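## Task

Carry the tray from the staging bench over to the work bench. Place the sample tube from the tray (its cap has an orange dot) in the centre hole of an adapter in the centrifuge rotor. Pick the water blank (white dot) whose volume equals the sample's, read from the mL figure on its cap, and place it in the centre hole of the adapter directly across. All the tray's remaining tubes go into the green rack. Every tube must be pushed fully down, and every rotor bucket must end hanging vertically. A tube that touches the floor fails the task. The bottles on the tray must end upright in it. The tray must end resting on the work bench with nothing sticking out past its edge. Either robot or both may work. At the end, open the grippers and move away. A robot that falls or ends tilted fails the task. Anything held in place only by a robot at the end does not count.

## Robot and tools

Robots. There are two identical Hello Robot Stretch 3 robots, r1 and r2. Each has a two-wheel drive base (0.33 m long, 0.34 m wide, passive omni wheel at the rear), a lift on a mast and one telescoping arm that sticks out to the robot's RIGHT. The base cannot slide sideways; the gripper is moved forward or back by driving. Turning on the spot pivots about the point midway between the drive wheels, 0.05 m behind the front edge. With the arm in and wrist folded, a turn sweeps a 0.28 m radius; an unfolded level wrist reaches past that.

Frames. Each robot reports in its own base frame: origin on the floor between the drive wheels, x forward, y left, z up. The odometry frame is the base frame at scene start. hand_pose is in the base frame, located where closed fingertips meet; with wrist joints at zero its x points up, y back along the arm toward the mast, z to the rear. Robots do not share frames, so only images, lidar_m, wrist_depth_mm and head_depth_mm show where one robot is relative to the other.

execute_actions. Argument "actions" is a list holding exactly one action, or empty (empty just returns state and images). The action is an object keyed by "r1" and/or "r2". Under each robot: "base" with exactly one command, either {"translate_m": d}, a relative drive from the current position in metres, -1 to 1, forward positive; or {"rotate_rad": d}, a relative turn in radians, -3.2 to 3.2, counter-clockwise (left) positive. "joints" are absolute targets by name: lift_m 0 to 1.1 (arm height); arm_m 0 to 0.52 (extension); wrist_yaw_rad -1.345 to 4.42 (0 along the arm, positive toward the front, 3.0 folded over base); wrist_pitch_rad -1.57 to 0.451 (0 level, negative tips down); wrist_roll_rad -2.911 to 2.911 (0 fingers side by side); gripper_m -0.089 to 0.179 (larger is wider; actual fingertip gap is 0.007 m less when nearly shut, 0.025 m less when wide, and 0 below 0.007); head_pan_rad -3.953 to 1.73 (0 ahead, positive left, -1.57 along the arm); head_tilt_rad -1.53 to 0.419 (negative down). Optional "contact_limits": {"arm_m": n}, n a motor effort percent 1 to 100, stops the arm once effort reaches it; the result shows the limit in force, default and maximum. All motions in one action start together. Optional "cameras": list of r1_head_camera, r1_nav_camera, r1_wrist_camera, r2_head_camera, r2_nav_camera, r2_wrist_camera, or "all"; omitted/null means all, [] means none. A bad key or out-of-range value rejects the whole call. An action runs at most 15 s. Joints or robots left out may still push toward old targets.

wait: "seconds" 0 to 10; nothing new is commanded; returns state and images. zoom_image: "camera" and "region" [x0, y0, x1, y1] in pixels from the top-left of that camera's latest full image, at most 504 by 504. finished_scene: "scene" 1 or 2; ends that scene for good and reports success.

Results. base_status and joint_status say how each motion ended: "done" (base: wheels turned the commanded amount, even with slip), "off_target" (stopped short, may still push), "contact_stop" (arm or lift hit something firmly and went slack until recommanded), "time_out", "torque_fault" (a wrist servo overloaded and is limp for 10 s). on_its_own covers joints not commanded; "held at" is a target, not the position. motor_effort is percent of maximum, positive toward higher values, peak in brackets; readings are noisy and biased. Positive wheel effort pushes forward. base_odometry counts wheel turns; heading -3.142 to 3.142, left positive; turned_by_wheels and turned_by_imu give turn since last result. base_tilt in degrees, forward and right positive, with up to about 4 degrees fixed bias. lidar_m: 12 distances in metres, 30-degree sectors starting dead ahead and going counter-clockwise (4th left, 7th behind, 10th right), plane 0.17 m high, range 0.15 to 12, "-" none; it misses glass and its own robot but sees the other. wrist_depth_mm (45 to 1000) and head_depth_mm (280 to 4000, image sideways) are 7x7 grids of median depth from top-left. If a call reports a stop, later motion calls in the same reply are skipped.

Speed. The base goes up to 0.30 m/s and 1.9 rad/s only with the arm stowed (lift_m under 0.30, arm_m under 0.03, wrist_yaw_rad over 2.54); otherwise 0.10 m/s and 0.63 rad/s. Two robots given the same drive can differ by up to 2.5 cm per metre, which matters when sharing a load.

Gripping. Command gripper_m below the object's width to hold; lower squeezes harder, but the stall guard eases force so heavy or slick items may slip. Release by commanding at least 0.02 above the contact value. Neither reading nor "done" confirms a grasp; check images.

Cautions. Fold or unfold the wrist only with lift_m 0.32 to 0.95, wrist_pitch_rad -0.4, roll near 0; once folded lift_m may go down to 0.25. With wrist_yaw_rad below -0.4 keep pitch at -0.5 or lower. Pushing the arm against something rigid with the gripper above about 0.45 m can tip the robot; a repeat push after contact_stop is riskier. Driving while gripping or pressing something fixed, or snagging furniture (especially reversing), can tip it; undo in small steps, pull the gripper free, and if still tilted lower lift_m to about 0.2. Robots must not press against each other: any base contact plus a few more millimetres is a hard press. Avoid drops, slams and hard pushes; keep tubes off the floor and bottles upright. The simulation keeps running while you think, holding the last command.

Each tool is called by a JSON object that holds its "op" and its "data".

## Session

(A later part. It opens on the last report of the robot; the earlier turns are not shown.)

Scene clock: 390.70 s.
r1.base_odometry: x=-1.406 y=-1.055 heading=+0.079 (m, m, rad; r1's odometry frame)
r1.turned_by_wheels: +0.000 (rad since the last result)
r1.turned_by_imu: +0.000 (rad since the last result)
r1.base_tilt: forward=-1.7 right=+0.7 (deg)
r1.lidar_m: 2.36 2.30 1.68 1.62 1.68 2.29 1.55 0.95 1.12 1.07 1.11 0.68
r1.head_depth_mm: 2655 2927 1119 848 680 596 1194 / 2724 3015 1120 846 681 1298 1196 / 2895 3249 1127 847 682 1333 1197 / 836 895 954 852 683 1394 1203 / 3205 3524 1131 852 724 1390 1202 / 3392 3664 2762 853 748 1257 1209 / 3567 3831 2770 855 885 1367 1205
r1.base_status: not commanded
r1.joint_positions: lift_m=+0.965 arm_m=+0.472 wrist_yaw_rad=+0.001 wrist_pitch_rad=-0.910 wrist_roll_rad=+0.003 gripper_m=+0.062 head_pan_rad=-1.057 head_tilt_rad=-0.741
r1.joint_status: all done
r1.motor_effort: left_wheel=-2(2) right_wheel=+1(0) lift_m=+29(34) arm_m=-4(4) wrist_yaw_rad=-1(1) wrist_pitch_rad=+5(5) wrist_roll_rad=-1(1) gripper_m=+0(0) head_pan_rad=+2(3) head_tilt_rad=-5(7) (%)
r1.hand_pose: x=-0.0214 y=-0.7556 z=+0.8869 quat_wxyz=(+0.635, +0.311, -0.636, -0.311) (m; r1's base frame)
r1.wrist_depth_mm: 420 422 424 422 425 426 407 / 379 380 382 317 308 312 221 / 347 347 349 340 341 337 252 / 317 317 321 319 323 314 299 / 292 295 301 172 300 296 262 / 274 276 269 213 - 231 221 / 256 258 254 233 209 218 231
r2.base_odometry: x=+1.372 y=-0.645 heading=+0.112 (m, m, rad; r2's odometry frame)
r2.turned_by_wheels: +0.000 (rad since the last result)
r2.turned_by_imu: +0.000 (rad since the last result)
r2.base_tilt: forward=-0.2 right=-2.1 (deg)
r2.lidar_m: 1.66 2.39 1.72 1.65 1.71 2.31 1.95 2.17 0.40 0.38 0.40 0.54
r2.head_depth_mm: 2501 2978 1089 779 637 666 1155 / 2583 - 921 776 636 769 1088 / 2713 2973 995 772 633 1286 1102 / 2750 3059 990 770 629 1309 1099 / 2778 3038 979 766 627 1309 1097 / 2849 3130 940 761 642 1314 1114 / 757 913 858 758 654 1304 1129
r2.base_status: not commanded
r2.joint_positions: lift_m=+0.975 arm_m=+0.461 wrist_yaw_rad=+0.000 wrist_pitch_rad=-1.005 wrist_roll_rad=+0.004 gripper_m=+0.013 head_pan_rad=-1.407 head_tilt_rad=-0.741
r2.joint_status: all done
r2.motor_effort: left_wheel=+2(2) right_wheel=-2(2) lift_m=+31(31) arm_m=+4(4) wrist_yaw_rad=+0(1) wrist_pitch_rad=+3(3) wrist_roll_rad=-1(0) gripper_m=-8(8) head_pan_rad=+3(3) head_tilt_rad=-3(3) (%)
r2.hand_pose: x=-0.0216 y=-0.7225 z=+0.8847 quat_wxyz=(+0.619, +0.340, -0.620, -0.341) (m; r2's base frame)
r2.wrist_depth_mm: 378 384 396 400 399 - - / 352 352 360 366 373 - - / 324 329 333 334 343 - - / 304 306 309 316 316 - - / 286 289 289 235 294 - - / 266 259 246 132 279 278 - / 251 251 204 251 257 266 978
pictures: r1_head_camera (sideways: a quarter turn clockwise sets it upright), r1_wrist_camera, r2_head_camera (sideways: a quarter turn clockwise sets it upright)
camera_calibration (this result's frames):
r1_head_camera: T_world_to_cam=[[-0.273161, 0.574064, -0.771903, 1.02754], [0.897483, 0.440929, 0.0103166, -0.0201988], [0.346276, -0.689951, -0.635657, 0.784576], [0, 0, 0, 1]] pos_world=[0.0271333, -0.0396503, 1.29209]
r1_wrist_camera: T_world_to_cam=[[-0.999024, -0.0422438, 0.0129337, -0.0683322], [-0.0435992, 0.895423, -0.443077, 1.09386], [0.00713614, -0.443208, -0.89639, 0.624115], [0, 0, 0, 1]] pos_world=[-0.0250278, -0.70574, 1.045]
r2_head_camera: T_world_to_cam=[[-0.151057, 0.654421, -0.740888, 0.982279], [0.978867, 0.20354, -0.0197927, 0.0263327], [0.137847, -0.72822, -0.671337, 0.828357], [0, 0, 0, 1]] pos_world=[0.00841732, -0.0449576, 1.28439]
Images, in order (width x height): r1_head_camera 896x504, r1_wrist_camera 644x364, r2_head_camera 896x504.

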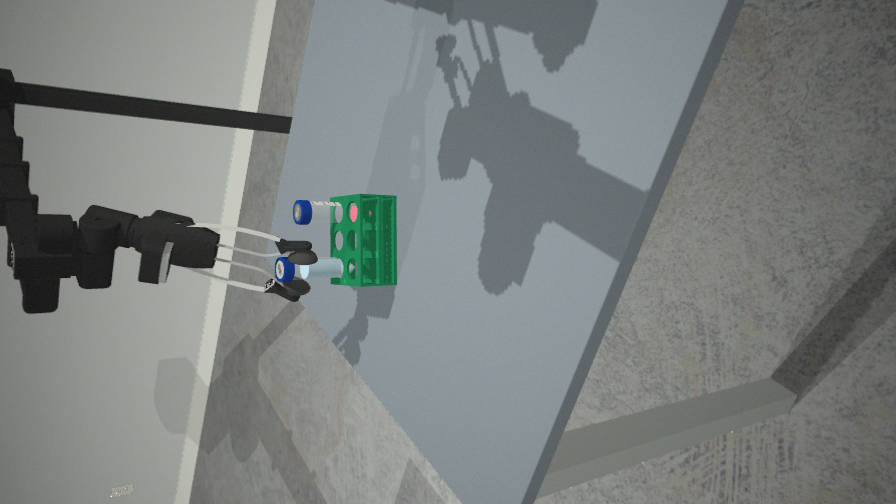

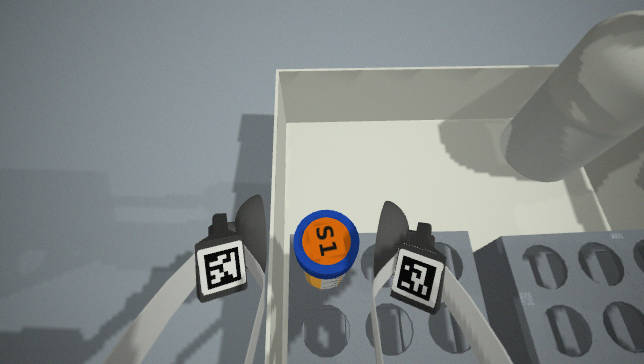

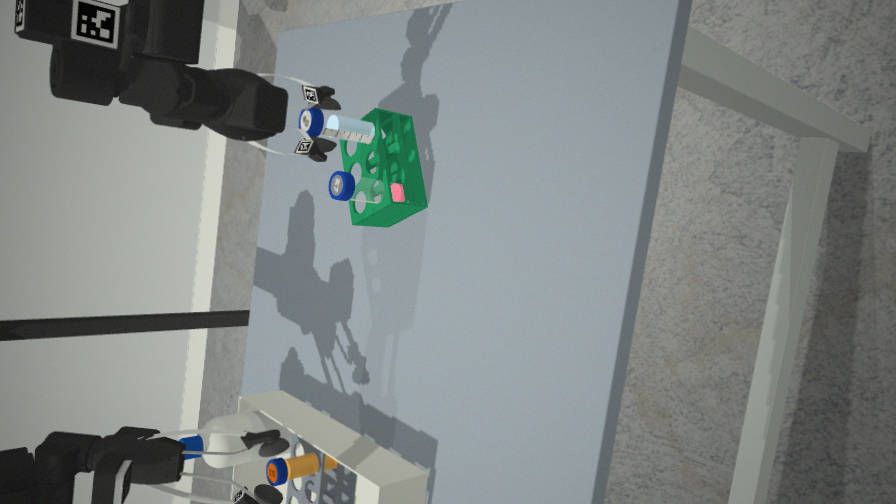

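{"op": "execute_actions", "data": {"actions": [{"r1":{"base":{"translate_m":-0.003},"joints":{"lift_m":0.94}},"r2":{"joints":{"lift_m":0.948}}}], "cameras": []}}

{"op": "execute_actions", "data": {"actions": [{"r1":{"joints":{"gripper_m":0.012}},"r2":{"joints":{"gripper_m":0.062}}}], "cameras": ["r1_wrist_camera"]}}

{"op": "execute_actions", "data": {"actions": [{"r1":{"joints":{"lift_m":1.097}},"r2":{"joints":{"lift_m":1.05}}}], "cameras": ["r1_wrist_camera","r1_head_camera"]}}

{"op": "execute_actions", "data": {"actions": [{"r1":{"base":{"translate_m":-0.8},"joints":{"arm_m":0.43,"head_pan_rad":-1.45}},"r2":{"joints":{"arm_m":0.05}}}], "cameras": ["r2_head_camera"]}}

{"op": "execute_actions", "data": {"actions": [{"r1":{"base":{"translate_m":-0.72}}}], "cameras": []}}

{"op": "execute_actions", "data": {"actions": [{"r1":{"joints":{"arm_m":0.46,"lift_m":0.965}}}], "cameras": ["r1_wrist_camera","r1_head_camera"]}}

{"op": "zoom_image", "data": {"camera": "r1_head_camera", "region": [320,110,500,250]}}

Scene clock: 399.63 s.
r1.base_odometry: x=-1.409 y=-1.056 heading=+0.079 (m, m, rad; r1's odometry frame)
r1.turned_by_wheels: +0.000 (rad since the last result)
r1.turned_by_imu: -0.001 (rad since the last result)
r1.base_tilt: forward=-1.7 right=+0.7 (deg)
r1.lidar_m: 2.36 2.30 1.68 1.62 1.68 2.29 1.55 0.95 1.11 1.07 1.11 0.68
r1.head_depth_mm: 2659 2907 1118 845 680 597 1194 / 1470 3055 1120 849 682 1302 1198 / 2903 3202 1122 849 682 1326 1197 / 854 898 979 851 683 1392 1202 / 3234 3530 1134 850 723 1402 1203 / 3385 3632 2770 852 748 1308 1199 / 3566 3872 2745 853 888 1367 1204
r1.base_status: done
r1.joint_positions: lift_m=+0.940 arm_m=+0.472 wrist_yaw_rad=+0.001 wrist_pitch_rad=-0.910 wrist_roll_rad=+0.003 gripper_m=+0.062 head_pan_rad=-1.057 head_tilt_rad=-0.741
r1.joint_status: all done
r1.motor_effort: left_wheel=-2(5) right_wheel=+1(1) lift_m=+29(29) arm_m=-4(4) wrist_yaw_rad=-1(1) wrist_pitch_rad=+5(5) wrist_roll_rad=-2(1) gripper_m=+1(0) head_pan_rad=+3(4) head_tilt_rad=-6(6) (%)
r1.hand_pose: x=-0.0214 y=-0.7556 z=+0.8619 quat_wxyz=(+0.635, +0.311, -0.636, -0.311) (m; r1's base frame)
r1.wrist_depth_mm: 382 380 381 387 385 385 215 / 345 345 345 293 295 290 221 / 316 316 317 315 314 307 251 / 289 292 291 290 292 294 287 / 270 272 271 145 235 223 213 / 252 251 230 192 - 197 195 / 235 236 232 183 211 199 187
r2.base_odometry: x=+1.372 y=-0.645 heading=+0.112 (m, m, rad; r2's odometry frame)
r2.turned_by_wheels: +0.000 (rad since the last result)
r2.turned_by_imu: +0.000 (rad since the last result)
r2.base_tilt: forward=-0.2 right=-1.9 (deg)
r2.lidar_m: 1.66 2.39 1.72 1.65 1.71 2.31 1.95 2.17 0.40 0.38 0.40 0.54
r2.head_depth_mm: 2528 - 1090 777 637 665 1150 / 2629 2953 892 777 633 769 1086 / 2685 3004 990 771 632 1298 1106 / 2734 3080 986 770 628 1310 1098 / 2718 3057 980 767 629 1312 1102 / 2855 3099 942 763 642 1305 1110 / 778 842 855 758 658 1300 1134
r2.base_status: not commanded
r2.joint_positions: lift_m=+0.948 arm_m=+0.461 wrist_yaw_rad=+0.000 wrist_pitch_rad=-1.005 wrist_roll_rad=+0.004 gripper_m=+0.013 head_pan_rad=-1.407 head_tilt_rad=-0.741
r2.joint_status: all done
r2.motor_effort: left_wheel=+2(2) right_wheel=-2(1) lift_m=+31(30) arm_m=+4(4) wrist_yaw_rad=-1(1) wrist_pitch_rad=+3(4) wrist_roll_rad=-1(1) gripper_m=-8(7) head_pan_rad=+3(3) head_tilt_rad=-3(3) (%)
r2.hand_pose: x=-0.0216 y=-0.7225 z=+0.8577 quat_wxyz=(+0.619, +0.340, -0.620, -0.341) (m; r2's base frame)
r2.wrist_depth_mm: 344 351 352 357 363 - - / 318 322 326 331 336 - - / 293 298 303 305 304 - - / 275 279 279 281 287 298 - / 257 260 206 206 266 276 - / 245 218 191 133 254 251 - / 230 123 177 229 234 238 928
pictures: none
No camera images: the call's "cameras" was empty. Leave "cameras" out to get every camera's image.

Scene clock: 400.63 s.
r1.base_odometry: x=-1.409 y=-1.056 heading=+0.079 (m, m, rad; r1's odometry frame)
r1.turned_by_wheels: +0.000 (rad since the last result)
r1.turned_by_imu: +0.000 (rad since the last result)
r1.base_tilt: forward=-1.8 right=+0.6 (deg)
r1.lidar_m: 2.36 2.30 1.68 1.62 1.68 2.30 1.56 0.95 1.12 1.07 1.12 0.68
r1.head_depth_mm: 2671 2932 1121 844 682 597 1195 / 1471 3049 1122 849 683 1293 1196 / 2901 3248 1127 848 682 1332 1201 / 854 901 979 851 683 1396 1198 / 3215 3558 1125 852 726 1400 1198 / 3356 3666 2788 855 751 1302 1200 / 3546 3822 2764 856 885 1373 1205
r1.base_status: not commanded
r1.joint_positions: lift_m=+0.940 arm_m=+0.472 wrist_yaw_rad=+0.001 wrist_pitch_rad=-0.910 wrist_roll_rad=+0.003 gripper_m=+0.012 head_pan_rad=-1.057 head_tilt_rad=-0.741
r1.joint_status: all done
r1.motor_effort: left_wheel=-2(2) right_wheel=+0(2) lift_m=+28(29) arm_m=-4(4) wrist_yaw_rad=-1(1) wrist_pitch_rad=+5(5) wrist_roll_rad=-1(1) gripper_m=-10(86) head_pan_rad=+3(2) head_tilt_rad=-5(6) (%)
r1.hand_pose: x=-0.0214 y=-0.7556 z=+0.8619 quat_wxyz=(+0.635, +0.311, -0.635, -0.311) (m; r1's base frame)
r1.wrist_depth_mm: 382 380 384 384 386 388 214 / 343 344 343 294 297 291 220 / 313 314 317 317 314 306 254 / 289 291 290 292 291 294 285 / 268 270 270 141 235 223 233 / 249 251 245 190 231 198 194 / 235 236 234 183 186 199 187
r2.base_odometry: x=+1.372 y=-0.645 heading=+0.112 (m, m, rad; r2's odometry frame)
r2.turned_by_wheels: +0.000 (rad since the last result)
r2.turned_by_imu: +0.000 (rad since the last result)
r2.base_tilt: forward=-0.1 right=-1.9 (deg)
r2.lidar_m: 1.66 2.38 1.73 1.65 1.71 2.31 1.95 2.16 0.40 0.39 0.40 0.54
r2.head_depth_mm: 2521 - 1093 778 637 667 1154 / 2625 2945 891 774 633 770 1087 / 2697 3000 990 773 632 1292 1104 / 2752 3062 986 767 629 1315 1098 / 2735 3060 985 765 628 1315 1104 / 2827 3122 939 761 641 1310 1116 / 776 924 840 757 656 1306 1133
r2.base_status: not commanded
r2.joint_positions: lift_m=+0.948 arm_m=+0.461 wrist_yaw_rad=+0.000 wrist_pitch_rad=-1.005 wrist_roll_rad=+0.004 gripper_m=+0.062 head_pan_rad=-1.407 head_tilt_rad=-0.741
r2.joint_status: all done
r2.motor_effort: left_wheel=+2(2) right_wheel=-2(2) lift_m=+31(31) arm_m=+3(4) wrist_yaw_rad=-1(0) wrist_pitch_rad=+3(3) wrist_roll_rad=-1(0) gripper_m=+1(81) head_pan_rad=+3(3) head_tilt_rad=-4(4) (%)
r2.hand_pose: x=-0.0216 y=-0.7225 z=+0.8577 quat_wxyz=(+0.619, +0.340, -0.620, -0.341) (m; r2's base frame)
r2.wrist_depth_mm: 347 352 356 360 361 - - / 319 322 326 327 333 - - / 294 298 301 305 307 - - / 278 281 280 281 287 299 - / 258 261 207 211 269 273 - / 242 218 - 134 253 253 - / 230 124 200 229 235 236 936
pictures: r1_wrist_camera
camera_calibration (this result's frames):
r1_wrist_camera: T_world_to_cam=[[-0.999024, -0.0422492, 0.0129214, -0.0679989], [-0.0436008, 0.895555, -0.442809, 1.08257], [0.00713645, -0.44294, -0.896523, 0.602013], [0, 0, 0, 1]] pos_world=[-0.0250277, -0.705721, 1.01997]
Images, in order (width x height): r1_wrist_camera 644x364.

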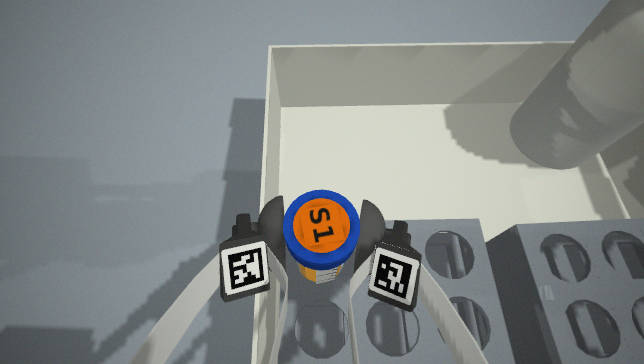

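Scene clock: 402.90 s.
r1.base_odometry: x=-1.409 y=-1.056 heading=+0.079 (m, m, rad; r1's odometry frame)
r1.turned_by_wheels: +0.000 (rad since the last result)
r1.turned_by_imu: +0.000 (rad since the last result)
r1.base_tilt: forward=-1.7 right=+0.7 (deg)
r1.lidar_m: 2.36 2.30 1.68 1.62 1.68 2.29 1.56 0.95 1.11 1.07 1.12 0.68
r1.head_depth_mm: 2674 2946 1121 845 681 597 1199 / 2732 3033 1121 849 682 1295 1195 / 2925 3252 1122 847 681 1331 1198 / 799 3368 1075 853 683 1398 1196 / 3218 3462 1188 852 723 1398 1198 / 3383 3659 2766 852 748 1311 1204 / 3572 3851 2776 856 887 1370 1206
r1.base_status: not commanded
r1.joint_positions: lift_m=+1.097 arm_m=+0.472 wrist_yaw_rad=+0.001 wrist_pitch_rad=-0.911 wrist_roll_rad=+0.003 gripper_m=+0.012 head_pan_rad=-1.057 head_tilt_rad=-0.741
r1.joint_status: all done
r1.motor_effort: left_wheel=-2(2) right_wheel=+0(0) lift_m=+41(45) arm_m=-5(4) wrist_yaw_rad=-1(1) wrist_pitch_rad=+5(5) wrist_roll_rad=-1(1) gripper_m=-11(9) head_pan_rad=+3(3) head_tilt_rad=-5(5) (%)
r1.hand_pose: x=-0.0214 y=-0.7554 z=+1.0183 quat_wxyz=(+0.635, +0.311, -0.635, -0.311) (m; r1's base frame)
r1.wrist_depth_mm: - - - - - - - / 542 549 547 559 564 558 568 / 505 505 497 510 507 502 507 / 459 462 469 452 462 356 476 / 421 438 433 141 435 423 441 / 395 400 400 364 369 364 402 / 372 374 374 327 350 329 366
r2.base_odometry: x=+1.372 y=-0.645 heading=+0.112 (m, m, rad; r2's odometry frame)
r2.turned_by_wheels: +0.000 (rad since the last result)
r2.turned_by_imu: +0.000 (rad since the last result)
r2.base_tilt: forward=-0.3 right=-1.9 (deg)
r2.lidar_m: 1.66 2.39 1.73 1.65 1.71 2.31 1.96 2.17 0.40 0.38 0.40 0.54
r2.head_depth_mm: - 2936 1068 780 636 666 1148 / 2618 3021 979 774 635 771 1085 / 2719 2999 993 774 631 1296 1103 / 2733 3090 986 770 630 1314 1101 / 2715 3033 981 766 627 1310 1095 / 2848 3122 941 763 642 1305 1113 / 2763 921 877 758 657 1310 1135
r2.base_status: not commanded
r2.joint_positions: lift_m=+1.050 arm_m=+0.461 wrist_yaw_rad=+0.000 wrist_pitch_rad=-1.005 wrist_roll_rad=+0.004 gripper_m=+0.062 head_pan_rad=-1.407 head_tilt_rad=-0.741
r2.joint_status: all done
r2.motor_effort: left_wheel=+2(2) right_wheel=-1(1) lift_m=+45(47) arm_m=+4(3) wrist_yaw_rad=+0(1) wrist_pitch_rad=+3(3) wrist_roll_rad=-1(1) gripper_m=+1(1) head_pan_rad=+3(3) head_tilt_rad=-4(4) (%)
r2.hand_pose: x=-0.0216 y=-0.7225 z=+0.9592 quat_wxyz=(+0.619, +0.340, -0.620, -0.341) (m; r2's base frame)
r2.wrist_depth_mm: 483 485 502 - - - - / 444 453 461 454 470 - - / 412 412 417 423 424 - - / 385 389 390 395 400 - - / 363 362 367 374 373 - - / 332 339 - 288 351 - - / 319 321 268 323 328 - -
pictures: r1_head_camera (sideways: a quarter turn clockwise sets it upright), r1_wrist_camera
camera_calibration (this result's frames):
r1_head_camera: T_world_to_cam=[[-0.27317, 0.574059, -0.771903, 1.02754], [0.897476, 0.440943, 0.0103166, -0.0201987], [0.346287, -0.689946, -0.635657, 0.784576], [0, 0, 0, 1]] pos_world=[0.0271339, -0.03965, 1.29209]
r1_wrist_camera: T_world_to_cam=[[-0.999024, -0.042259, 0.0128894, -0.0699875], [-0.043601, 0.895901, -0.442108, 1.15122], [0.00713544, -0.442239, -0.896869, 0.743178], [0, 0, 0, 1]] pos_world=[-0.0250278, -0.705674, 1.1764]
Images, in order (width x height): r1_head_camera 896x504, r1_wrist_camera 644x364.

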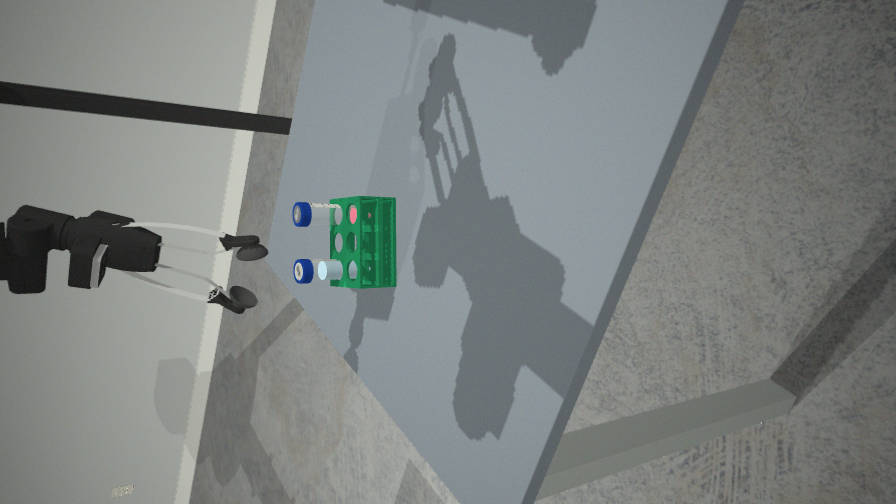

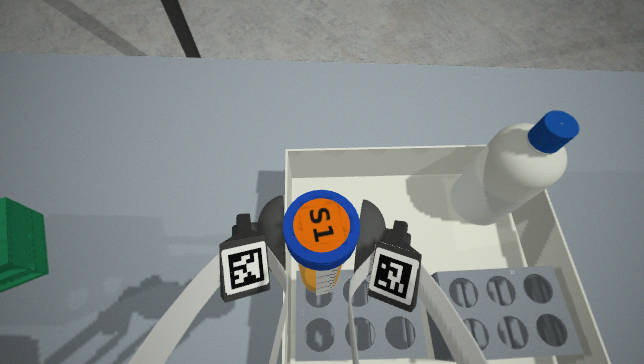

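Scene clock: 412.13 s.
r1.base_odometry: x=-2.207 y=-1.118 heading=+0.079 (m, m, rad; r1's odometry frame)
r1.turned_by_wheels: +0.000 (rad since the last result)
r1.turned_by_imu: -0.001 (rad since the last result)
r1.base_tilt: forward=-1.6 right=+0.6 (deg)
r1.lidar_m: 3.16 2.30 1.67 1.62 1.67 2.22 2.14 0.56 0.46 0.43 1.12 1.41
r1.head_depth_mm: 2753 3018 2748 1183 997 893 872 / 2757 3007 2679 1242 700 1160 1175 / 2690 3049 1027 849 682 732 1131 / 2717 3046 1125 850 682 1332 1200 / 2735 3043 1131 851 684 1333 1204 / 2754 3056 1132 852 685 1333 1203 / 2793 3159 1132 855 687 1368 1205
r1.base_status: done
r1.joint_positions: lift_m=+1.097 arm_m=+0.430 wrist_yaw_rad=+0.001 wrist_pitch_rad=-0.911 wrist_roll_rad=+0.003 gripper_m=+0.012 head_pan_rad=-1.443 head_tilt_rad=-0.741
r1.joint_status: all done
r1.motor_effort: left_wheel=-2(7) right_wheel=+1(1) lift_m=+42(41) arm_m=-4(5) wrist_yaw_rad=-1(1) wrist_pitch_rad=+5(6) wrist_roll_rad=-1(1) gripper_m=-9(9) head_pan_rad=-3(24) head_tilt_rad=-6(6) (%)
r1.hand_pose: x=-0.0214 y=-0.7133 z=+1.0182 quat_wxyz=(+0.634, +0.311, -0.635, -0.311) (m; r1's base frame)
r1.wrist_depth_mm: - - - - - - 395 / 552 539 552 555 - - 440 / 501 507 514 510 - 626 458 / 463 464 467 471 722 578 428 / 430 432 437 141 670 582 407 / 397 399 397 398 611 576 387 / 377 375 378 377 629 538 381
r2.base_odometry: x=+1.372 y=-0.645 heading=+0.112 (m, m, rad; r2's odometry frame)
r2.turned_by_wheels: +0.000 (rad since the last result)
r2.turned_by_imu: +0.000 (rad since the last result)
r2.base_tilt: forward=+0.0 right=-2.1 (deg)
r2.lidar_m: 1.66 2.39 1.73 1.65 1.71 2.31 1.95 2.17 0.40 0.39 0.40 0.54
r2.head_depth_mm: 2509 - - - 606 667 1157 / 2665 2936 - - - 768 1088 / 2662 2988 994 794 614 1292 1099 / 2754 3041 992 768 628 1312 1101 / 2796 3050 983 766 626 1317 1098 / 2827 3112 943 763 641 1305 1119 / 2907 3155 877 757 656 1304 1134
r2.base_status: not commanded
r2.joint_positions: lift_m=+1.050 arm_m=+0.050 wrist_yaw_rad=+0.000 wrist_pitch_rad=-1.005 wrist_roll_rad=+0.002 gripper_m=+0.062 head_pan_rad=-1.407 head_tilt_rad=-0.741
r2.joint_status: all done
r2.motor_effort: left_wheel=+2(2) right_wheel=-2(2) lift_m=+46(45) arm_m=-4(5) wrist_yaw_rad=+0(0) wrist_pitch_rad=+3(3) wrist_roll_rad=-1(0) gripper_m=+1(1) head_pan_rad=+3(4) head_tilt_rad=-3(4) (%)
r2.hand_pose: x=-0.0216 y=-0.3124 z=+0.9592 quat_wxyz=(+0.619, +0.340, -0.620, -0.341) (m; r2's base frame)
r2.wrist_depth_mm: 483 486 481 487 521 - - / 442 461 453 463 461 - - / 413 416 422 419 434 - - / 384 383 392 395 398 - - / 362 363 372 368 377 - - / - - - - - - - / - - - - - - -
pictures: r2_head_camera (sideways: a quarter turn clockwise sets it upright)
camera_calibration (this result's frames):
r2_head_camera: T_world_to_cam=[[-0.151171, 0.654397, -0.740886, 0.982277], [0.978831, 0.203709, -0.0197926, 0.0263328], [0.137973, -0.728195, -0.671339, 0.828358], [0, 0, 0, 1]] pos_world=[0.00842511, -0.0449571, 1.28439]
Images, in order (width x height): r2_head_camera 896x504.

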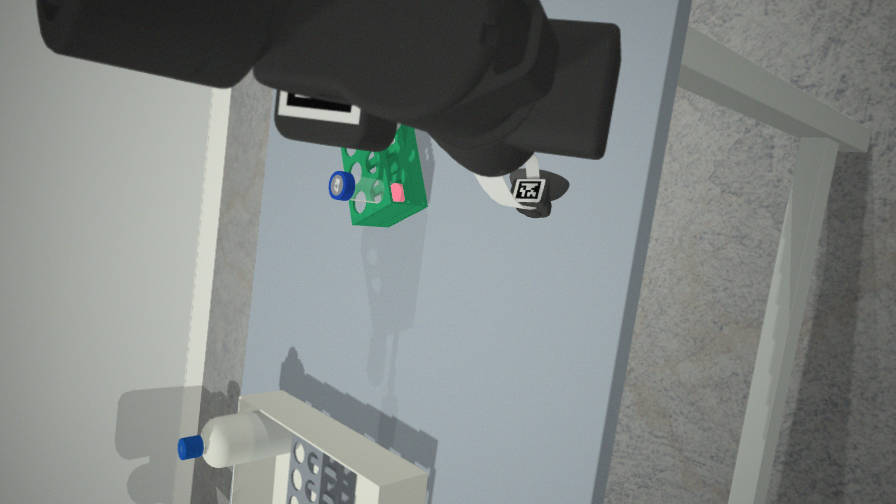

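Scene clock: 420.57 s.
r1.base_odometry: x=-2.925 y=-1.175 heading=+0.078 (m, m, rad; r1's odometry frame)
r1.turned_by_wheels: +0.000 (rad since the last result)
r1.turned_by_imu: -0.001 (rad since the last result)
r1.base_tilt: forward=-1.7 right=+0.6 (deg)
r1.lidar_m: 2.11 2.30 1.68 1.61 1.67 1.48 1.42 1.47 0.41 0.40 0.41 0.56
r1.head_depth_mm: 2723 2997 2732 2010 659 745 784 / 841 914 986 833 632 672 798 / 818 924 984 854 639 684 816 / 828 935 1024 847 642 693 833 / 834 940 1025 876 645 705 853 / 841 951 1017 841 651 717 868 / 875 3079 2761 803 658 728 889
r1.base_status: done
r1.joint_positions: lift_m=+1.097 arm_m=+0.430 wrist_yaw_rad=+0.001 wrist_pitch_rad=-0.911 wrist_roll_rad=+0.003 gripper_m=+0.012 head_pan_rad=-1.443 head_tilt_rad=-0.741
r1.joint_status: not commanded
r1.motor_effort: left_wheel=-2(6) right_wheel=+2(2) lift_m=+41(42) arm_m=-4(4) wrist_yaw_rad=-1(0) wrist_pitch_rad=+5(5) wrist_roll_rad=-1(1) gripper_m=-9(9) head_pan_rad=-2(3) head_tilt_rad=-6(6) (%)
r1.hand_pose: x=-0.0214 y=-0.7133 z=+1.0182 quat_wxyz=(+0.634, +0.311, -0.635, -0.311) (m; r1's base frame)
r1.wrist_depth_mm: 396 389 390 382 370 - - / 474 470 472 468 463 - - / 452 459 472 467 461 - - / 418 479 472 465 427 - - / 407 443 439 141 399 - - / 397 408 408 388 482 - - / 377 376 394 401 345 - -
r2.base_odometry: x=+1.372 y=-0.645 heading=+0.112 (m, m, rad; r2's odometry frame)
r2.turned_by_wheels: +0.000 (rad since the last result)
r2.turned_by_imu: +0.000 (rad since the last result)
r2.base_tilt: forward=-0.1 right=-2.1 (deg)
r2.lidar_m: 1.66 2.39 1.72 1.65 1.71 2.31 1.95 2.17 0.40 0.39 0.40 0.54
r2.head_depth_mm: 2508 - - - 605 666 1152 / 2627 2953 - - - 771 1085 / 2674 2983 992 795 616 1285 1103 / 2723 3013 990 769 630 1316 1101 / 2799 3073 986 766 628 1313 1097 / 2863 3143 942 761 641 1304 1118 / 2874 3135 876 759 657 1309 1135
r2.base_status: not commanded
r2.joint_positions: lift_m=+1.050 arm_m=+0.050 wrist_yaw_rad=+0.000 wrist_pitch_rad=-1.005 wrist_roll_rad=+0.002 gripper_m=+0.062 head_pan_rad=-1.407 head_tilt_rad=-0.741
r2.joint_status: not commanded
r2.motor_effort: left_wheel=+2(2) right_wheel=-2(2) lift_m=+45(45) arm_m=-4(4) wrist_yaw_rad=-1(0) wrist_pitch_rad=+3(3) wrist_roll_rad=-1(0) gripper_m=+1(1) head_pan_rad=+3(3) head_tilt_rad=-4(3) (%)
r2.hand_pose: x=-0.0216 y=-0.3124 z=+0.9592 quat_wxyz=(+0.619, +0.340, -0.620, -0.341) (m; r2's base frame)
r2.wrist_depth_mm: 474 491 473 492 521 - - / 445 451 457 464 471 - - / 407 418 421 424 429 - - / 386 389 395 389 399 - - / 362 359 368 372 377 - - / - - - - - - - / 976 - - - - - -
pictures: none
No camera images: the call's "cameras" was empty. Leave "cameras" out to get every camera's image.

Scene clock: 422.60 s.
r1.base_odometry: x=-2.925 y=-1.175 heading=+0.078 (m, m, rad; r1's odometry frame)
r1.turned_by_wheels: +0.000 (rad since the last result)
r1.turned_by_imu: +0.000 (rad since the last result)
r1.base_tilt: forward=-1.6 right=+0.5 (deg)
r1.lidar_m: 2.11 2.30 1.67 1.61 1.67 1.48 1.41 1.47 0.41 0.40 0.41 0.56
r1.head_depth_mm: 2590 - 2724 1993 659 745 782 / 805 - 986 833 633 672 803 / 823 924 989 848 639 683 816 / 829 933 1029 849 643 694 833 / 836 941 1029 877 644 704 851 / 841 950 1018 841 651 716 871 / 875 3118 2786 801 658 729 889
r1.base_status: not commanded
r1.joint_positions: lift_m=+0.965 arm_m=+0.460 wrist_yaw_rad=+0.001 wrist_pitch_rad=-0.911 wrist_roll_rad=+0.003 gripper_m=+0.012 head_pan_rad=-1.443 head_tilt_rad=-0.741
r1.joint_status: all done
r1.motor_effort: left_wheel=-2(2) right_wheel=+1(1) lift_m=+30(36) arm_m=+5(4) wrist_yaw_rad=-1(1) wrist_pitch_rad=+5(6) wrist_roll_rad=-1(1) gripper_m=-10(9) head_pan_rad=-3(2) head_tilt_rad=-6(7) (%)
r1.hand_pose: x=-0.0214 y=-0.7425 z=+0.8866 quat_wxyz=(+0.634, +0.311, -0.635, -0.312) (m; r1's base frame)
r1.wrist_depth_mm: 340 344 345 343 341 - - / 320 331 340 321 323 - - / 335 354 387 351 295 - - / 340 318 340 345 277 - - / 310 306 316 141 261 - - / 280 274 282 271 251 238 - / 260 266 268 271 317 223 968
r2.base_odometry: x=+1.372 y=-0.645 heading=+0.112 (m, m, rad; r2's odometry frame)
r2.turned_by_wheels: +0.000 (rad since the last result)
r2.turned_by_imu: +0.000 (rad since the last result)
r2.base_tilt: forward=-0.1 right=-2.0 (deg)
r2.lidar_m: 1.66 2.39 1.73 1.65 1.71 2.32 1.95 2.17 0.40 0.39 0.40 0.54
r2.head_depth_mm: 2526 - - - 606 667 1152 / 2644 2957 - - - 770 1086 / 2694 3001 994 795 615 1286 1101 / 2744 3047 990 769 630 1313 1098 / 2776 3079 981 766 628 1313 1095 / 2846 3103 943 763 642 1312 1115 / 2877 3116 876 759 656 1297 1133
r2.base_status: not commanded
r2.joint_positions: lift_m=+1.050 arm_m=+0.050 wrist_yaw_rad=+0.000 wrist_pitch_rad=-1.005 wrist_roll_rad=+0.002 gripper_m=+0.062 head_pan_rad=-1.407 head_tilt_rad=-0.741
r2.joint_status: not commanded
r2.motor_effort: left_wheel=+2(3) right_wheel=-1(2) lift_m=+46(46) arm_m=-4(4) wrist_yaw_rad=-1(0) wrist_pitch_rad=+3(3) wrist_roll_rad=+0(0) gripper_m=+1(0) head_pan_rad=+3(3) head_tilt_rad=-3(4) (%)
r2.hand_pose: x=-0.0216 y=-0.3124 z=+0.9592 quat_wxyz=(+0.619, +0.340, -0.620, -0.341) (m; r2's base frame)
r2.wrist_depth_mm: 475 487 481 485 516 - - / 441 445 454 454 479 - - / 418 421 423 429 426 - - / 386 390 389 396 399 - - / 363 361 370 365 373 - - / - - - - - - - / 975 - - - - - -
pictures: r1_head_camera (sideways: a quarter turn clockwise sets it upright), r1_wrist_camera
camera_calibration (this result's frames):
r1_head_camera: T_world_to_cam=[[-0.0370439, 0.634661, -0.771902, 1.0261], [0.99744, 0.0707661, 0.0103166, -0.0208085], [0.0611721, -0.769544, -0.635657, 0.786316], [0, 0, 0, 1]] pos_world=[0.0106656, -0.0446509, 1.29209]
r1_wrist_camera: T_world_to_cam=[[-0.999022, -0.042289, 0.0128781, -0.0677603], [-0.0436278, 0.896203, -0.441494, 1.08119], [0.00712896, -0.441625, -0.897172, 0.631546], [0, 0, 0, 1]] pos_world=[-0.0250263, -0.692925, 1.04482]
Images, in order (width x height): r1_head_camera 896x504, r1_wrist_camera 644x364.

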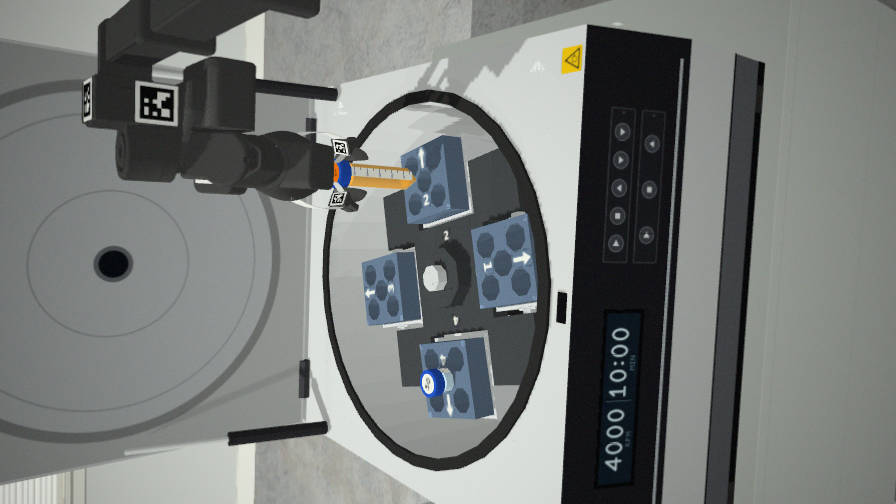

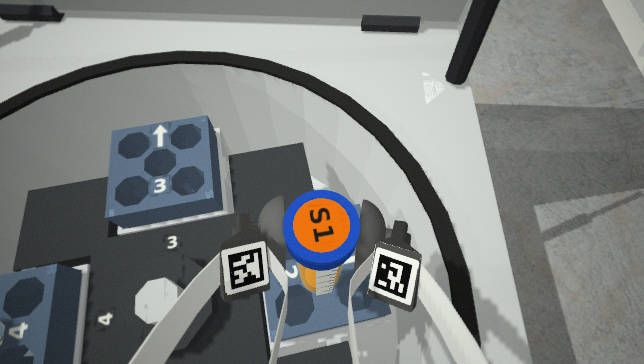

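Region (320, 110, 500, 250) of r1_head_camera's 896x504 image, scaled by 2.800, with more detail than that image has.

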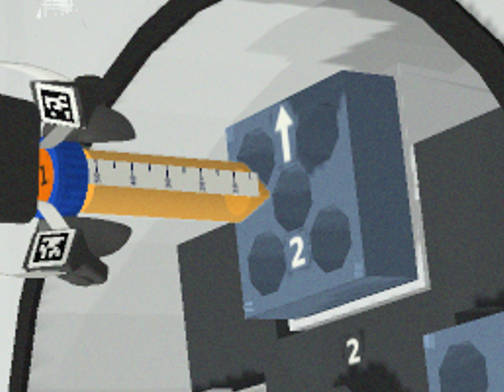

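{"op": "execute_actions", "data": {"actions": [{"r1":{"joints":{"arm_m":0.467}}}], "cameras": []}}

{"op": "execute_actions", "data": {"actions": [{"r1":{"joints":{"lift_m":0.93}}}], "cameras": ["r1_head_camera"]}}

{"op": "zoom_image", "data": {"camera": "r1_head_camera", "region": [320,110,500,250]}}

Scene clock: 426.87 s.
r1.base_odometry: x=-2.925 y=-1.175 heading=+0.078 (m, m, rad; r1's odometry frame)
r1.turned_by_wheels: +0.000 (rad since the last result)
r1.turned_by_imu: +0.000 (rad since the last result)
r1.base_tilt: forward=-1.6 right=+0.7 (deg)
r1.lidar_m: 2.11 2.30 1.67 1.61 1.67 1.48 1.42 1.47 0.41 0.39 0.41 0.56
r1.head_depth_mm: 2589 - 2742 1992 660 745 787 / 802 - 985 833 633 673 801 / 820 916 986 849 638 682 817 / 830 934 1025 847 642 694 835 / 835 939 1027 878 646 703 849 / 842 949 1020 840 651 715 870 / 876 3095 2757 803 659 730 887
r1.base_status: not commanded
r1.joint_positions: lift_m=+0.965 arm_m=+0.467 wrist_yaw_rad=+0.001 wrist_pitch_rad=-0.911 wrist_roll_rad=+0.003 gripper_m=+0.012 head_pan_rad=-1.443 head_tilt_rad=-0.741
r1.joint_status: all done
r1.motor_effort: left_wheel=-2(2) right_wheel=+2(1) lift_m=+29(30) arm_m=+5(4) wrist_yaw_rad=-1(1) wrist_pitch_rad=+5(6) wrist_roll_rad=-1(1) gripper_m=-10(9) head_pan_rad=-2(3) head_tilt_rad=-7(5) (%)
r1.hand_pose: x=-0.0214 y=-0.7495 z=+0.8866 quat_wxyz=(+0.634, +0.311, -0.635, -0.312) (m; r1's base frame)
r1.wrist_depth_mm: 339 339 337 338 335 - - / 316 332 331 321 323 - - / 330 350 398 341 294 - - / 347 318 340 345 276 - - / 311 308 313 141 258 - - / 284 277 287 265 248 242 - / 261 262 270 273 313 223 958
r2.base_odometry: x=+1.372 y=-0.645 heading=+0.112 (m, m, rad; r2's odometry frame)
r2.turned_by_wheels: +0.000 (rad since the last result)
r2.turned_by_imu: +0.000 (rad since the last result)
r2.base_tilt: forward=-0.3 right=-1.9 (deg)
r2.lidar_m: 1.67 2.39 1.73 1.65 1.70 2.31 1.95 2.17 0.40 0.39 0.40 0.54
r2.head_depth_mm: 2516 - - - 606 668 1154 / 2647 2948 - - - 770 1084 / 2679 3012 998 792 614 1293 1099 / 2756 3083 987 772 629 1318 1104 / 2780 3058 981 766 627 1312 1097 / 2851 3118 943 762 642 1311 1114 / 2884 3149 878 758 655 1305 1137
r2.base_status: not commanded
r2.joint_positions: lift_m=+1.050 arm_m=+0.050 wrist_yaw_rad=+0.000 wrist_pitch_rad=-1.005 wrist_roll_rad=+0.002 gripper_m=+0.062 head_pan_rad=-1.407 head_tilt_rad=-0.741
r2.joint_status: not commanded
r2.motor_effort: left_wheel=+2(2) right_wheel=-2(2) lift_m=+46(46) arm_m=-4(4) wrist_yaw_rad=+0(0) wrist_pitch_rad=+3(3) wrist_roll_rad=+0(0) gripper_m=+1(0) head_pan_rad=+3(3) head_tilt_rad=-3(2) (%)
r2.hand_pose: x=-0.0216 y=-0.3124 z=+0.9592 quat_wxyz=(+0.619, +0.340, -0.620, -0.341) (m; r2's base frame)
r2.wrist_depth_mm: 483 483 481 483 511 - - / 444 440 458 457 472 - - / 415 417 415 425 433 - - / 388 389 389 391 403 - - / 360 361 373 372 378 - - / - - - - - - - / 966 - - - - - -
pictures: none
No camera images: the call's "cameras" was empty. Leave "cameras" out to get every camera's image.

Scene clock: 428.00 s.
r1.base_odometry: x=-2.925 y=-1.175 heading=+0.078 (m, m, rad; r1's odometry frame)
r1.turned_by_wheels: +0.000 (rad since the last result)
r1.turned_by_imu: +0.000 (rad since the last result)
r1.base_tilt: forward=-1.8 right=+0.6 (deg)
r1.lidar_m: 2.11 2.29 1.67 1.62 1.67 1.47 1.42 1.47 0.41 0.40 0.41 0.56
r1.head_depth_mm: 2634 2839 2679 2007 659 744 785 / 817 - 978 831 634 674 800 / 822 893 - 849 638 680 817 / 827 933 1028 849 644 693 832 / 834 938 1026 878 644 704 853 / 843 950 1018 839 652 716 868 / 877 3138 2774 805 659 730 889
r1.base_status: not commanded
r1.joint_positions: lift_m=+0.930 arm_m=+0.467 wrist_yaw_rad=+0.001 wrist_pitch_rad=-0.911 wrist_roll_rad=+0.003 gripper_m=+0.012 head_pan_rad=-1.443 head_tilt_rad=-0.741
r1.joint_status: all done
r1.motor_effort: left_wheel=-2(2) right_wheel=+1(1) lift_m=+30(30) arm_m=+5(5) wrist_yaw_rad=-1(1) wrist_pitch_rad=+6(6) wrist_roll_rad=-1(1) gripper_m=-9(9) head_pan_rad=-3(2) head_tilt_rad=-5(5) (%)
r1.hand_pose: x=-0.0214 y=-0.7495 z=+0.8516 quat_wxyz=(+0.634, +0.311, -0.635, -0.312) (m; r1's base frame)
r1.wrist_depth_mm: 298 301 299 302 304 - - / 294 321 326 284 275 - - / 325 299 362 327 254 260 - / 297 277 295 308 255 237 - / 276 277 279 141 253 215 - / 257 238 252 235 237 201 985 / 239 221 240 243 282 188 913
r2.base_odometry: x=+1.372 y=-0.645 heading=+0.112 (m, m, rad; r2's odometry frame)
r2.turned_by_wheels: +0.000 (rad since the last result)
r2.turned_by_imu: +0.000 (rad since the last result)
r2.base_tilt: forward=+0.0 right=-2.0 (deg)
r2.lidar_m: 1.66 2.39 1.72 1.65 1.71 2.31 1.95 2.17 0.40 0.39 0.40 0.54
r2.head_depth_mm: 2519 - - - 606 667 1153 / 2649 2946 - - - 771 1084 / 2671 3002 999 794 614 1291 1103 / 2746 3050 987 771 630 1316 1100 / 2791 3057 982 764 627 1311 1098 / 2818 3095 942 762 643 1308 1117 / 2879 3134 877 757 656 1304 1134
r2.base_status: not commanded
r2.joint_positions: lift_m=+1.050 arm_m=+0.050 wrist_yaw_rad=+0.000 wrist_pitch_rad=-1.005 wrist_roll_rad=+0.002 gripper_m=+0.062 head_pan_rad=-1.407 head_tilt_rad=-0.741
r2.joint_status: not commanded
r2.motor_effort: left_wheel=+2(2) right_wheel=-2(2) lift_m=+46(46) arm_m=-4(4) wrist_yaw_rad=+0(0) wrist_pitch_rad=+3(3) wrist_roll_rad=+0(1) gripper_m=+1(1) head_pan_rad=+4(3) head_tilt_rad=-3(3) (%)
r2.hand_pose: x=-0.0216 y=-0.3124 z=+0.9592 quat_wxyz=(+0.619, +0.340, -0.620, -0.341) (m; r2's base frame)
r2.wrist_depth_mm: 483 487 488 482 512 - - / 446 449 447 457 472 - - / 413 409 424 422 430 - - / 383 386 388 392 396 - - / 357 359 369 367 370 - - / - - - - - - - / 950 - - - - - -
pictures: r1_head_camera (sideways: a quarter turn clockwise sets it upright)
camera_calibration (this result's frames):
r1_head_camera: T_world_to_cam=[[-0.0370436, 0.634661, -0.771902, 1.0261], [0.99744, 0.0707655, 0.0103166, -0.0208085], [0.0611716, -0.769544, -0.635657, 0.786316], [0, 0, 0, 1]] pos_world=[0.0106655, -0.0446509, 1.29209]
Images, in order (width x height): r1_head_camera 896x504.

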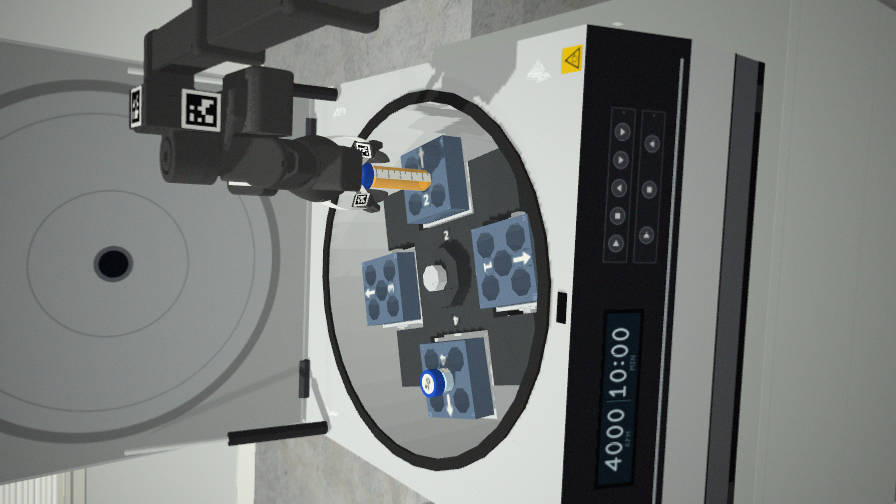

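Region (320, 110, 500, 250) of r1_head_camera's 896x504 image, scaled by 2.800, with more detail than that image has.

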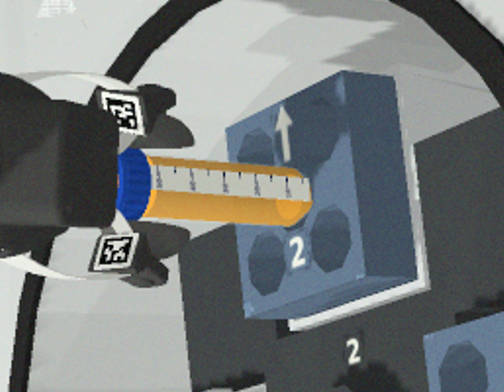

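{"op": "execute_actions", "data": {"actions": [{"r1":{"joints":{"lift_m":0.875}}}], "cameras": []}}

{"op": "execute_actions", "data": {"actions": [{"r1":{"joints":{"gripper_m":0.055}}}], "cameras": ["r1_wrist_camera"]}}

{"op": "execute_actions", "data": {"actions": [{"r1":{"joints":{"lift_m":1.05}}}], "cameras": ["r1_wrist_camera","r1_head_camera"]}}

{"op": "zoom_image", "data": {"camera": "r1_head_camera", "region": [320,110,620,440]}}

Scene clock: 433.97 s.
r1.base_odometry: x=-2.925 y=-1.175 heading=+0.078 (m, m, rad; r1's odometry frame)
r1.turned_by_wheels: +0.000 (rad since the last result)
r1.turned_by_imu: +0.000 (rad since the last result)
r1.base_tilt: forward=-1.6 right=+0.7 (deg)
r1.lidar_m: 2.11 2.30 1.68 1.61 1.67 1.47 1.42 1.47 0.41 0.40 0.41 0.56
r1.head_depth_mm: 2625 2952 - 1090 659 747 784 / 818 888 940 832 633 672 799 / 822 910 - 833 640 684 818 / 829 931 1027 853 643 695 833 / 835 940 1027 875 646 706 851 / 840 950 1017 838 651 718 868 / 874 3075 2768 803 657 730 889
r1.base_status: not commanded
r1.joint_positions: lift_m=+0.875 arm_m=+0.467 wrist_yaw_rad=+0.001 wrist_pitch_rad=-0.910 wrist_roll_rad=+0.003 gripper_m=+0.012 head_pan_rad=-1.443 head_tilt_rad=-0.741
r1.joint_status: all done
r1.motor_effort: left_wheel=-2(2) right_wheel=+1(1) lift_m=+29(29) arm_m=+5(4) wrist_yaw_rad=+0(1) wrist_pitch_rad=+5(6) wrist_roll_rad=-1(0) gripper_m=-8(9) head_pan_rad=-3(3) head_tilt_rad=-5(6) (%)
r1.hand_pose: x=-0.0214 y=-0.7498 z=+0.7968 quat_wxyz=(+0.635, +0.311, -0.635, -0.311) (m; r1's base frame)
r1.wrist_depth_mm: 261 276 270 231 224 228 - / 270 251 321 275 207 203 - / 232 230 258 292 224 186 - / 226 230 239 229 236 172 - / 220 220 221 141 242 162 161 / 174 187 200 182 236 163 148 / 171 176 189 174 248 152 137
r2.base_odometry: x=+1.372 y=-0.645 heading=+0.112 (m, m, rad; r2's odometry frame)
r2.turned_by_wheels: +0.000 (rad since the last result)
r2.turned_by_imu: +0.000 (rad since the last result)
r2.base_tilt: forward=-0.2 right=-2.0 (deg)
r2.lidar_m: 1.67 2.39 1.72 1.65 1.71 2.30 1.95 2.17 0.40 0.38 0.40 0.53
r2.head_depth_mm: 2511 - - - 604 668 1155 / 2645 2995 - - - 772 1087 / 2686 3022 995 794 615 1289 1101 / 2723 3057 989 770 630 1316 1101 / 2773 3064 985 765 626 1313 1100 / 2847 3081 942 761 642 1305 1111 / 2922 3131 878 757 657 1301 1133
r2.base_status: not commanded
r2.joint_positions: lift_m=+1.050 arm_m=+0.050 wrist_yaw_rad=+0.000 wrist_pitch_rad=-1.005 wrist_roll_rad=+0.002 gripper_m=+0.062 head_pan_rad=-1.407 head_tilt_rad=-0.741
r2.joint_status: not commanded
r2.motor_effort: left_wheel=+2(2) right_wheel=-2(2) lift_m=+45(46) arm_m=-4(4) wrist_yaw_rad=-1(1) wrist_pitch_rad=+3(3) wrist_roll_rad=+0(1) gripper_m=+1(1) head_pan_rad=+3(3) head_tilt_rad=-4(4) (%)
r2.hand_pose: x=-0.0216 y=-0.3124 z=+0.9592 quat_wxyz=(+0.619, +0.340, -0.620, -0.341) (m; r2's base frame)
r2.wrist_depth_mm: 474 486 488 487 519 - - / 442 453 454 461 466 - - / 413 417 428 423 434 - - / 384 389 390 391 400 - - / 363 365 369 371 378 - - / - - - - - - - / 963 - - - - - -
pictures: none
No camera images: the call's "cameras" was empty. Leave "cameras" out to get every camera's image.

Scene clock: 434.87 s.
r1.base_odometry: x=-2.925 y=-1.175 heading=+0.078 (m, m, rad; r1's odometry frame)
r1.turned_by_wheels: +0.000 (rad since the last result)
r1.turned_by_imu: +0.000 (rad since the last result)
r1.base_tilt: forward=-1.6 right=+0.7 (deg)
r1.lidar_m: 2.11 2.29 1.67 1.61 1.67 1.47 1.42 1.47 0.41 0.39 0.41 0.56
r1.head_depth_mm: 2652 2963 - 1090 659 747 785 / 819 889 937 834 633 672 801 / 820 911 - 842 639 683 817 / 830 934 1029 853 642 694 831 / 836 940 1032 877 645 703 852 / 841 945 1020 836 652 717 869 / 877 3115 2762 804 658 729 889
r1.base_status: not commanded
r1.joint_positions: lift_m=+0.875 arm_m=+0.467 wrist_yaw_rad=+0.001 wrist_pitch_rad=-0.910 wrist_roll_rad=+0.003 gripper_m=+0.055 head_pan_rad=-1.443 head_tilt_rad=-0.741
r1.joint_status: all done
r1.motor_effort: left_wheel=-2(2) right_wheel=+1(1) lift_m=+30(30) arm_m=+4(4) wrist_yaw_rad=-1(1) wrist_pitch_rad=+5(5) wrist_roll_rad=-1(1) gripper_m=+0(77) head_pan_rad=-3(3) head_tilt_rad=-7(6) (%)
r1.hand_pose: x=-0.0214 y=-0.7498 z=+0.7968 quat_wxyz=(+0.635, +0.311, -0.635, -0.311) (m; r1's base frame)
r1.wrist_depth_mm: 260 278 269 230 224 228 - / 269 250 319 274 207 203 - / 232 230 259 290 225 185 - / 226 230 238 235 237 172 - / 220 220 223 165 239 162 162 / 175 186 182 182 - 163 148 / 172 176 190 174 245 151 137
r2.base_odometry: x=+1.372 y=-0.645 heading=+0.112 (m, m, rad; r2's odometry frame)
r2.turned_by_wheels: +0.000 (rad since the last result)
r2.turned_by_imu: +0.000 (rad since the last result)
r2.base_tilt: forward=+0.1 right=-2.0 (deg)
r2.lidar_m: 1.66 2.39 1.72 1.65 1.70 2.31 1.95 2.17 0.40 0.39 0.40 0.53
r2.head_depth_mm: 2527 - - - 604 665 1152 / 2658 2947 - - - 770 1087 / 2690 2993 996 794 615 1293 1104 / 2745 3054 987 769 629 1314 1102 / 2796 3070 981 768 629 1310 1099 / 2866 3111 943 760 642 1309 1112 / 2874 3142 874 759 656 1312 1134
r2.base_status: not commanded
r2.joint_positions: lift_m=+1.050 arm_m=+0.050 wrist_yaw_rad=+0.000 wrist_pitch_rad=-1.005 wrist_roll_rad=+0.002 gripper_m=+0.062 head_pan_rad=-1.407 head_tilt_rad=-0.741
r2.joint_status: not commanded
r2.motor_effort: left_wheel=+2(2) right_wheel=-2(2) lift_m=+45(46) arm_m=-4(4) wrist_yaw_rad=+0(1) wrist_pitch_rad=+3(3) wrist_roll_rad=+0(0) gripper_m=+1(1) head_pan_rad=+3(3) head_tilt_rad=-4(4) (%)
r2.hand_pose: x=-0.0216 y=-0.3124 z=+0.9592 quat_wxyz=(+0.619, +0.340, -0.620, -0.341) (m; r2's base frame)
r2.wrist_depth_mm: 481 485 477 485 527 - - / 448 447 461 465 463 - - / 414 412 416 422 426 - - / 386 391 393 393 394 - - / 358 363 372 374 376 - - / - - - - - - - / 970 - - - - - -
pictures: r1_wrist_camera
camera_calibration (this result's frames):
r1_wrist_camera: T_world_to_cam=[[-0.999023, -0.0422713, 0.012929, -0.0669388], [-0.0436255, 0.895651, -0.442614, 1.04854], [0.00712999, -0.442745, -0.896619, 0.546458], [0, 0, 0, 1]] pos_world=[-0.0250264, -0.700017, 0.95493]
Images, in order (width x height): r1_wrist_camera 644x364.

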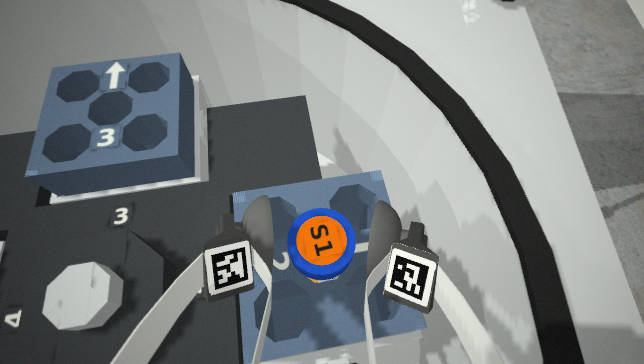

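Scene clock: 437.30 s.
r1.base_odometry: x=-2.925 y=-1.175 heading=+0.078 (m, m, rad; r1's odometry frame)
r1.turned_by_wheels: +0.000 (rad since the last result)
r1.turned_by_imu: +0.000 (rad since the last result)
r1.base_tilt: forward=-1.7 right=+0.7 (deg)
r1.lidar_m: 2.10 2.29 1.67 1.61 1.67 1.47 1.42 1.47 0.41 0.40 0.41 0.56
r1.head_depth_mm: 2734 2954 2713 1997 659 746 785 / - 911 984 830 632 671 799 / 822 943 1007 849 640 684 816 / 830 934 1027 851 642 694 833 / 835 940 1027 877 646 704 850 / 841 949 1019 839 653 718 869 / 874 3065 2764 805 659 729 887
r1.base_status: not commanded
r1.joint_positions: lift_m=+1.050 arm_m=+0.467 wrist_yaw_rad=+0.001 wrist_pitch_rad=-0.910 wrist_roll_rad=+0.003 gripper_m=+0.055 head_pan_rad=-1.443 head_tilt_rad=-0.741
r1.joint_status: all done
r1.motor_effort: left_wheel=-2(2) right_wheel=+1(1) lift_m=+42(44) arm_m=+5(4) wrist_yaw_rad=-1(1) wrist_pitch_rad=+5(5) wrist_roll_rad=-1(1) gripper_m=+0(1) head_pan_rad=-3(3) head_tilt_rad=-5(7) (%)
r1.hand_pose: x=-0.0214 y=-0.7498 z=+0.9714 quat_wxyz=(+0.635, +0.311, -0.635, -0.311) (m; r1's base frame)
r1.wrist_depth_mm: 350 350 345 343 337 - - / 413 416 418 414 395 - - / 390 401 414 405 400 - - / 372 437 429 423 367 - - / 392 393 387 418 344 - - / 380 372 363 349 - - - / 319 331 341 349 319 - -
r2.base_odometry: x=+1.372 y=-0.645 heading=+0.112 (m, m, rad; r2's odometry frame)
r2.turned_by_wheels: +0.000 (rad since the last result)
r2.turned_by_imu: +0.000 (rad since the last result)
r2.base_tilt: forward=-0.1 right=-2.0 (deg)
r2.lidar_m: 1.66 2.38 1.73 1.66 1.71 2.31 1.95 2.17 0.40 0.38 0.40 0.54
r2.head_depth_mm: 2539 - - - 606 667 1153 / 2624 2936 - - - 771 1082 / 2671 3009 990 794 615 1289 1103 / 2754 3096 990 768 630 1314 1100 / 2778 3074 983 765 628 1313 1095 / 2837 3086 937 762 642 1304 1113 / 2877 3150 875 758 655 1311 1132
r2.base_status: not commanded
r2.joint_positions: lift_m=+1.050 arm_m=+0.050 wrist_yaw_rad=+0.000 wrist_pitch_rad=-1.005 wrist_roll_rad=+0.002 gripper_m=+0.062 head_pan_rad=-1.407 head_tilt_rad=-0.741
r2.joint_status: not commanded
r2.motor_effort: left_wheel=+2(3) right_wheel=-2(2) lift_m=+45(45) arm_m=-4(4) wrist_yaw_rad=-1(1) wrist_pitch_rad=+3(3) wrist_roll_rad=+0(1) gripper_m=+1(1) head_pan_rad=+4(3) head_tilt_rad=-3(4) (%)
r2.hand_pose: x=-0.0216 y=-0.3124 z=+0.9592 quat_wxyz=(+0.619, +0.340, -0.620, -0.341) (m; r2's base frame)
r2.wrist_depth_mm: 480 489 483 485 520 - - / 444 452 450 455 472 - - / 410 417 420 429 436 - - / 385 394 387 401 398 - - / 362 364 365 371 372 - - / - - - - - - - / - - - - - - -
pictures: r1_head_camera (sideways: a quarter turn clockwise sets it upright), r1_wrist_camera
camera_calibration (this result's frames):
r1_head_camera: T_world_to_cam=[[-0.0370426, 0.634661, -0.771902, 1.0261], [0.99744, 0.070764, 0.0103166, -0.0208085], [0.0611704, -0.769544, -0.635657, 0.786316], [0, 0, 0, 1]] pos_world=[0.0106655, -0.0446509, 1.29209]
r1_wrist_camera: T_world_to_cam=[[-0.999022, -0.0422717, 0.0129292, -0.069196], [-0.043626, 0.895651, -0.442614, 1.1258], [0.00712997, -0.442745, -0.896619, 0.702954], [0, 0, 0, 1]] pos_world=[-0.0250263, -0.700017, 1.12947]
Images, in order (width x height): r1_head_camera 896x504, r1_wrist_camera 644x364.

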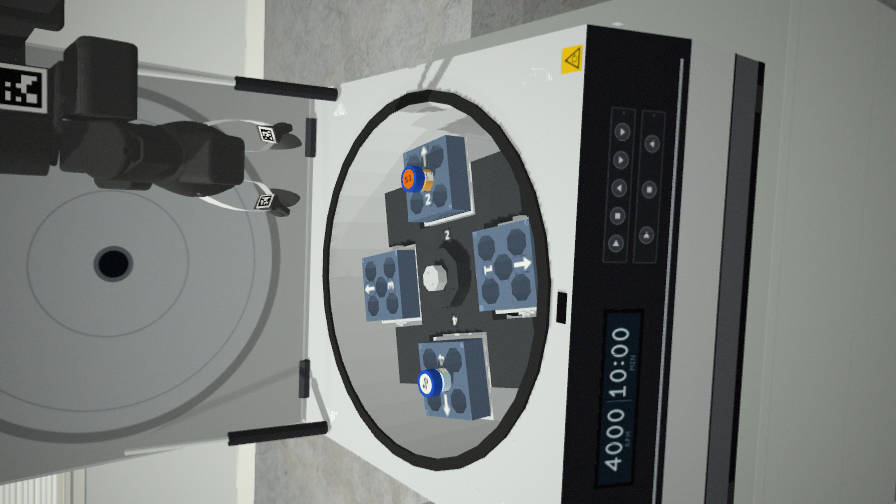

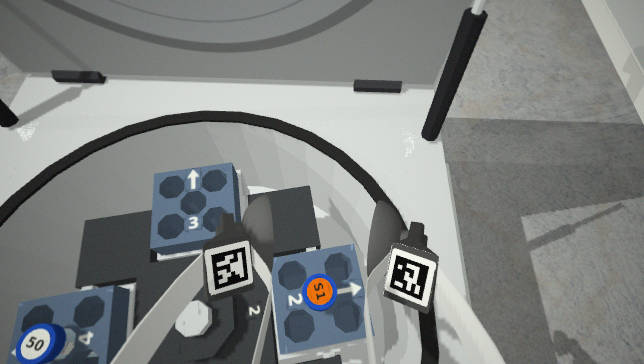

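Region (320, 110, 620, 440) of r1_head_camera's 896x504 image, scaled by 1.527, with more detail than that image has; it fills the left 458 columns of this view, and the rest is white.

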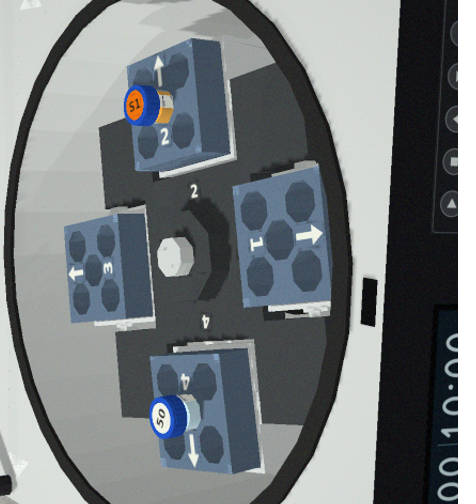

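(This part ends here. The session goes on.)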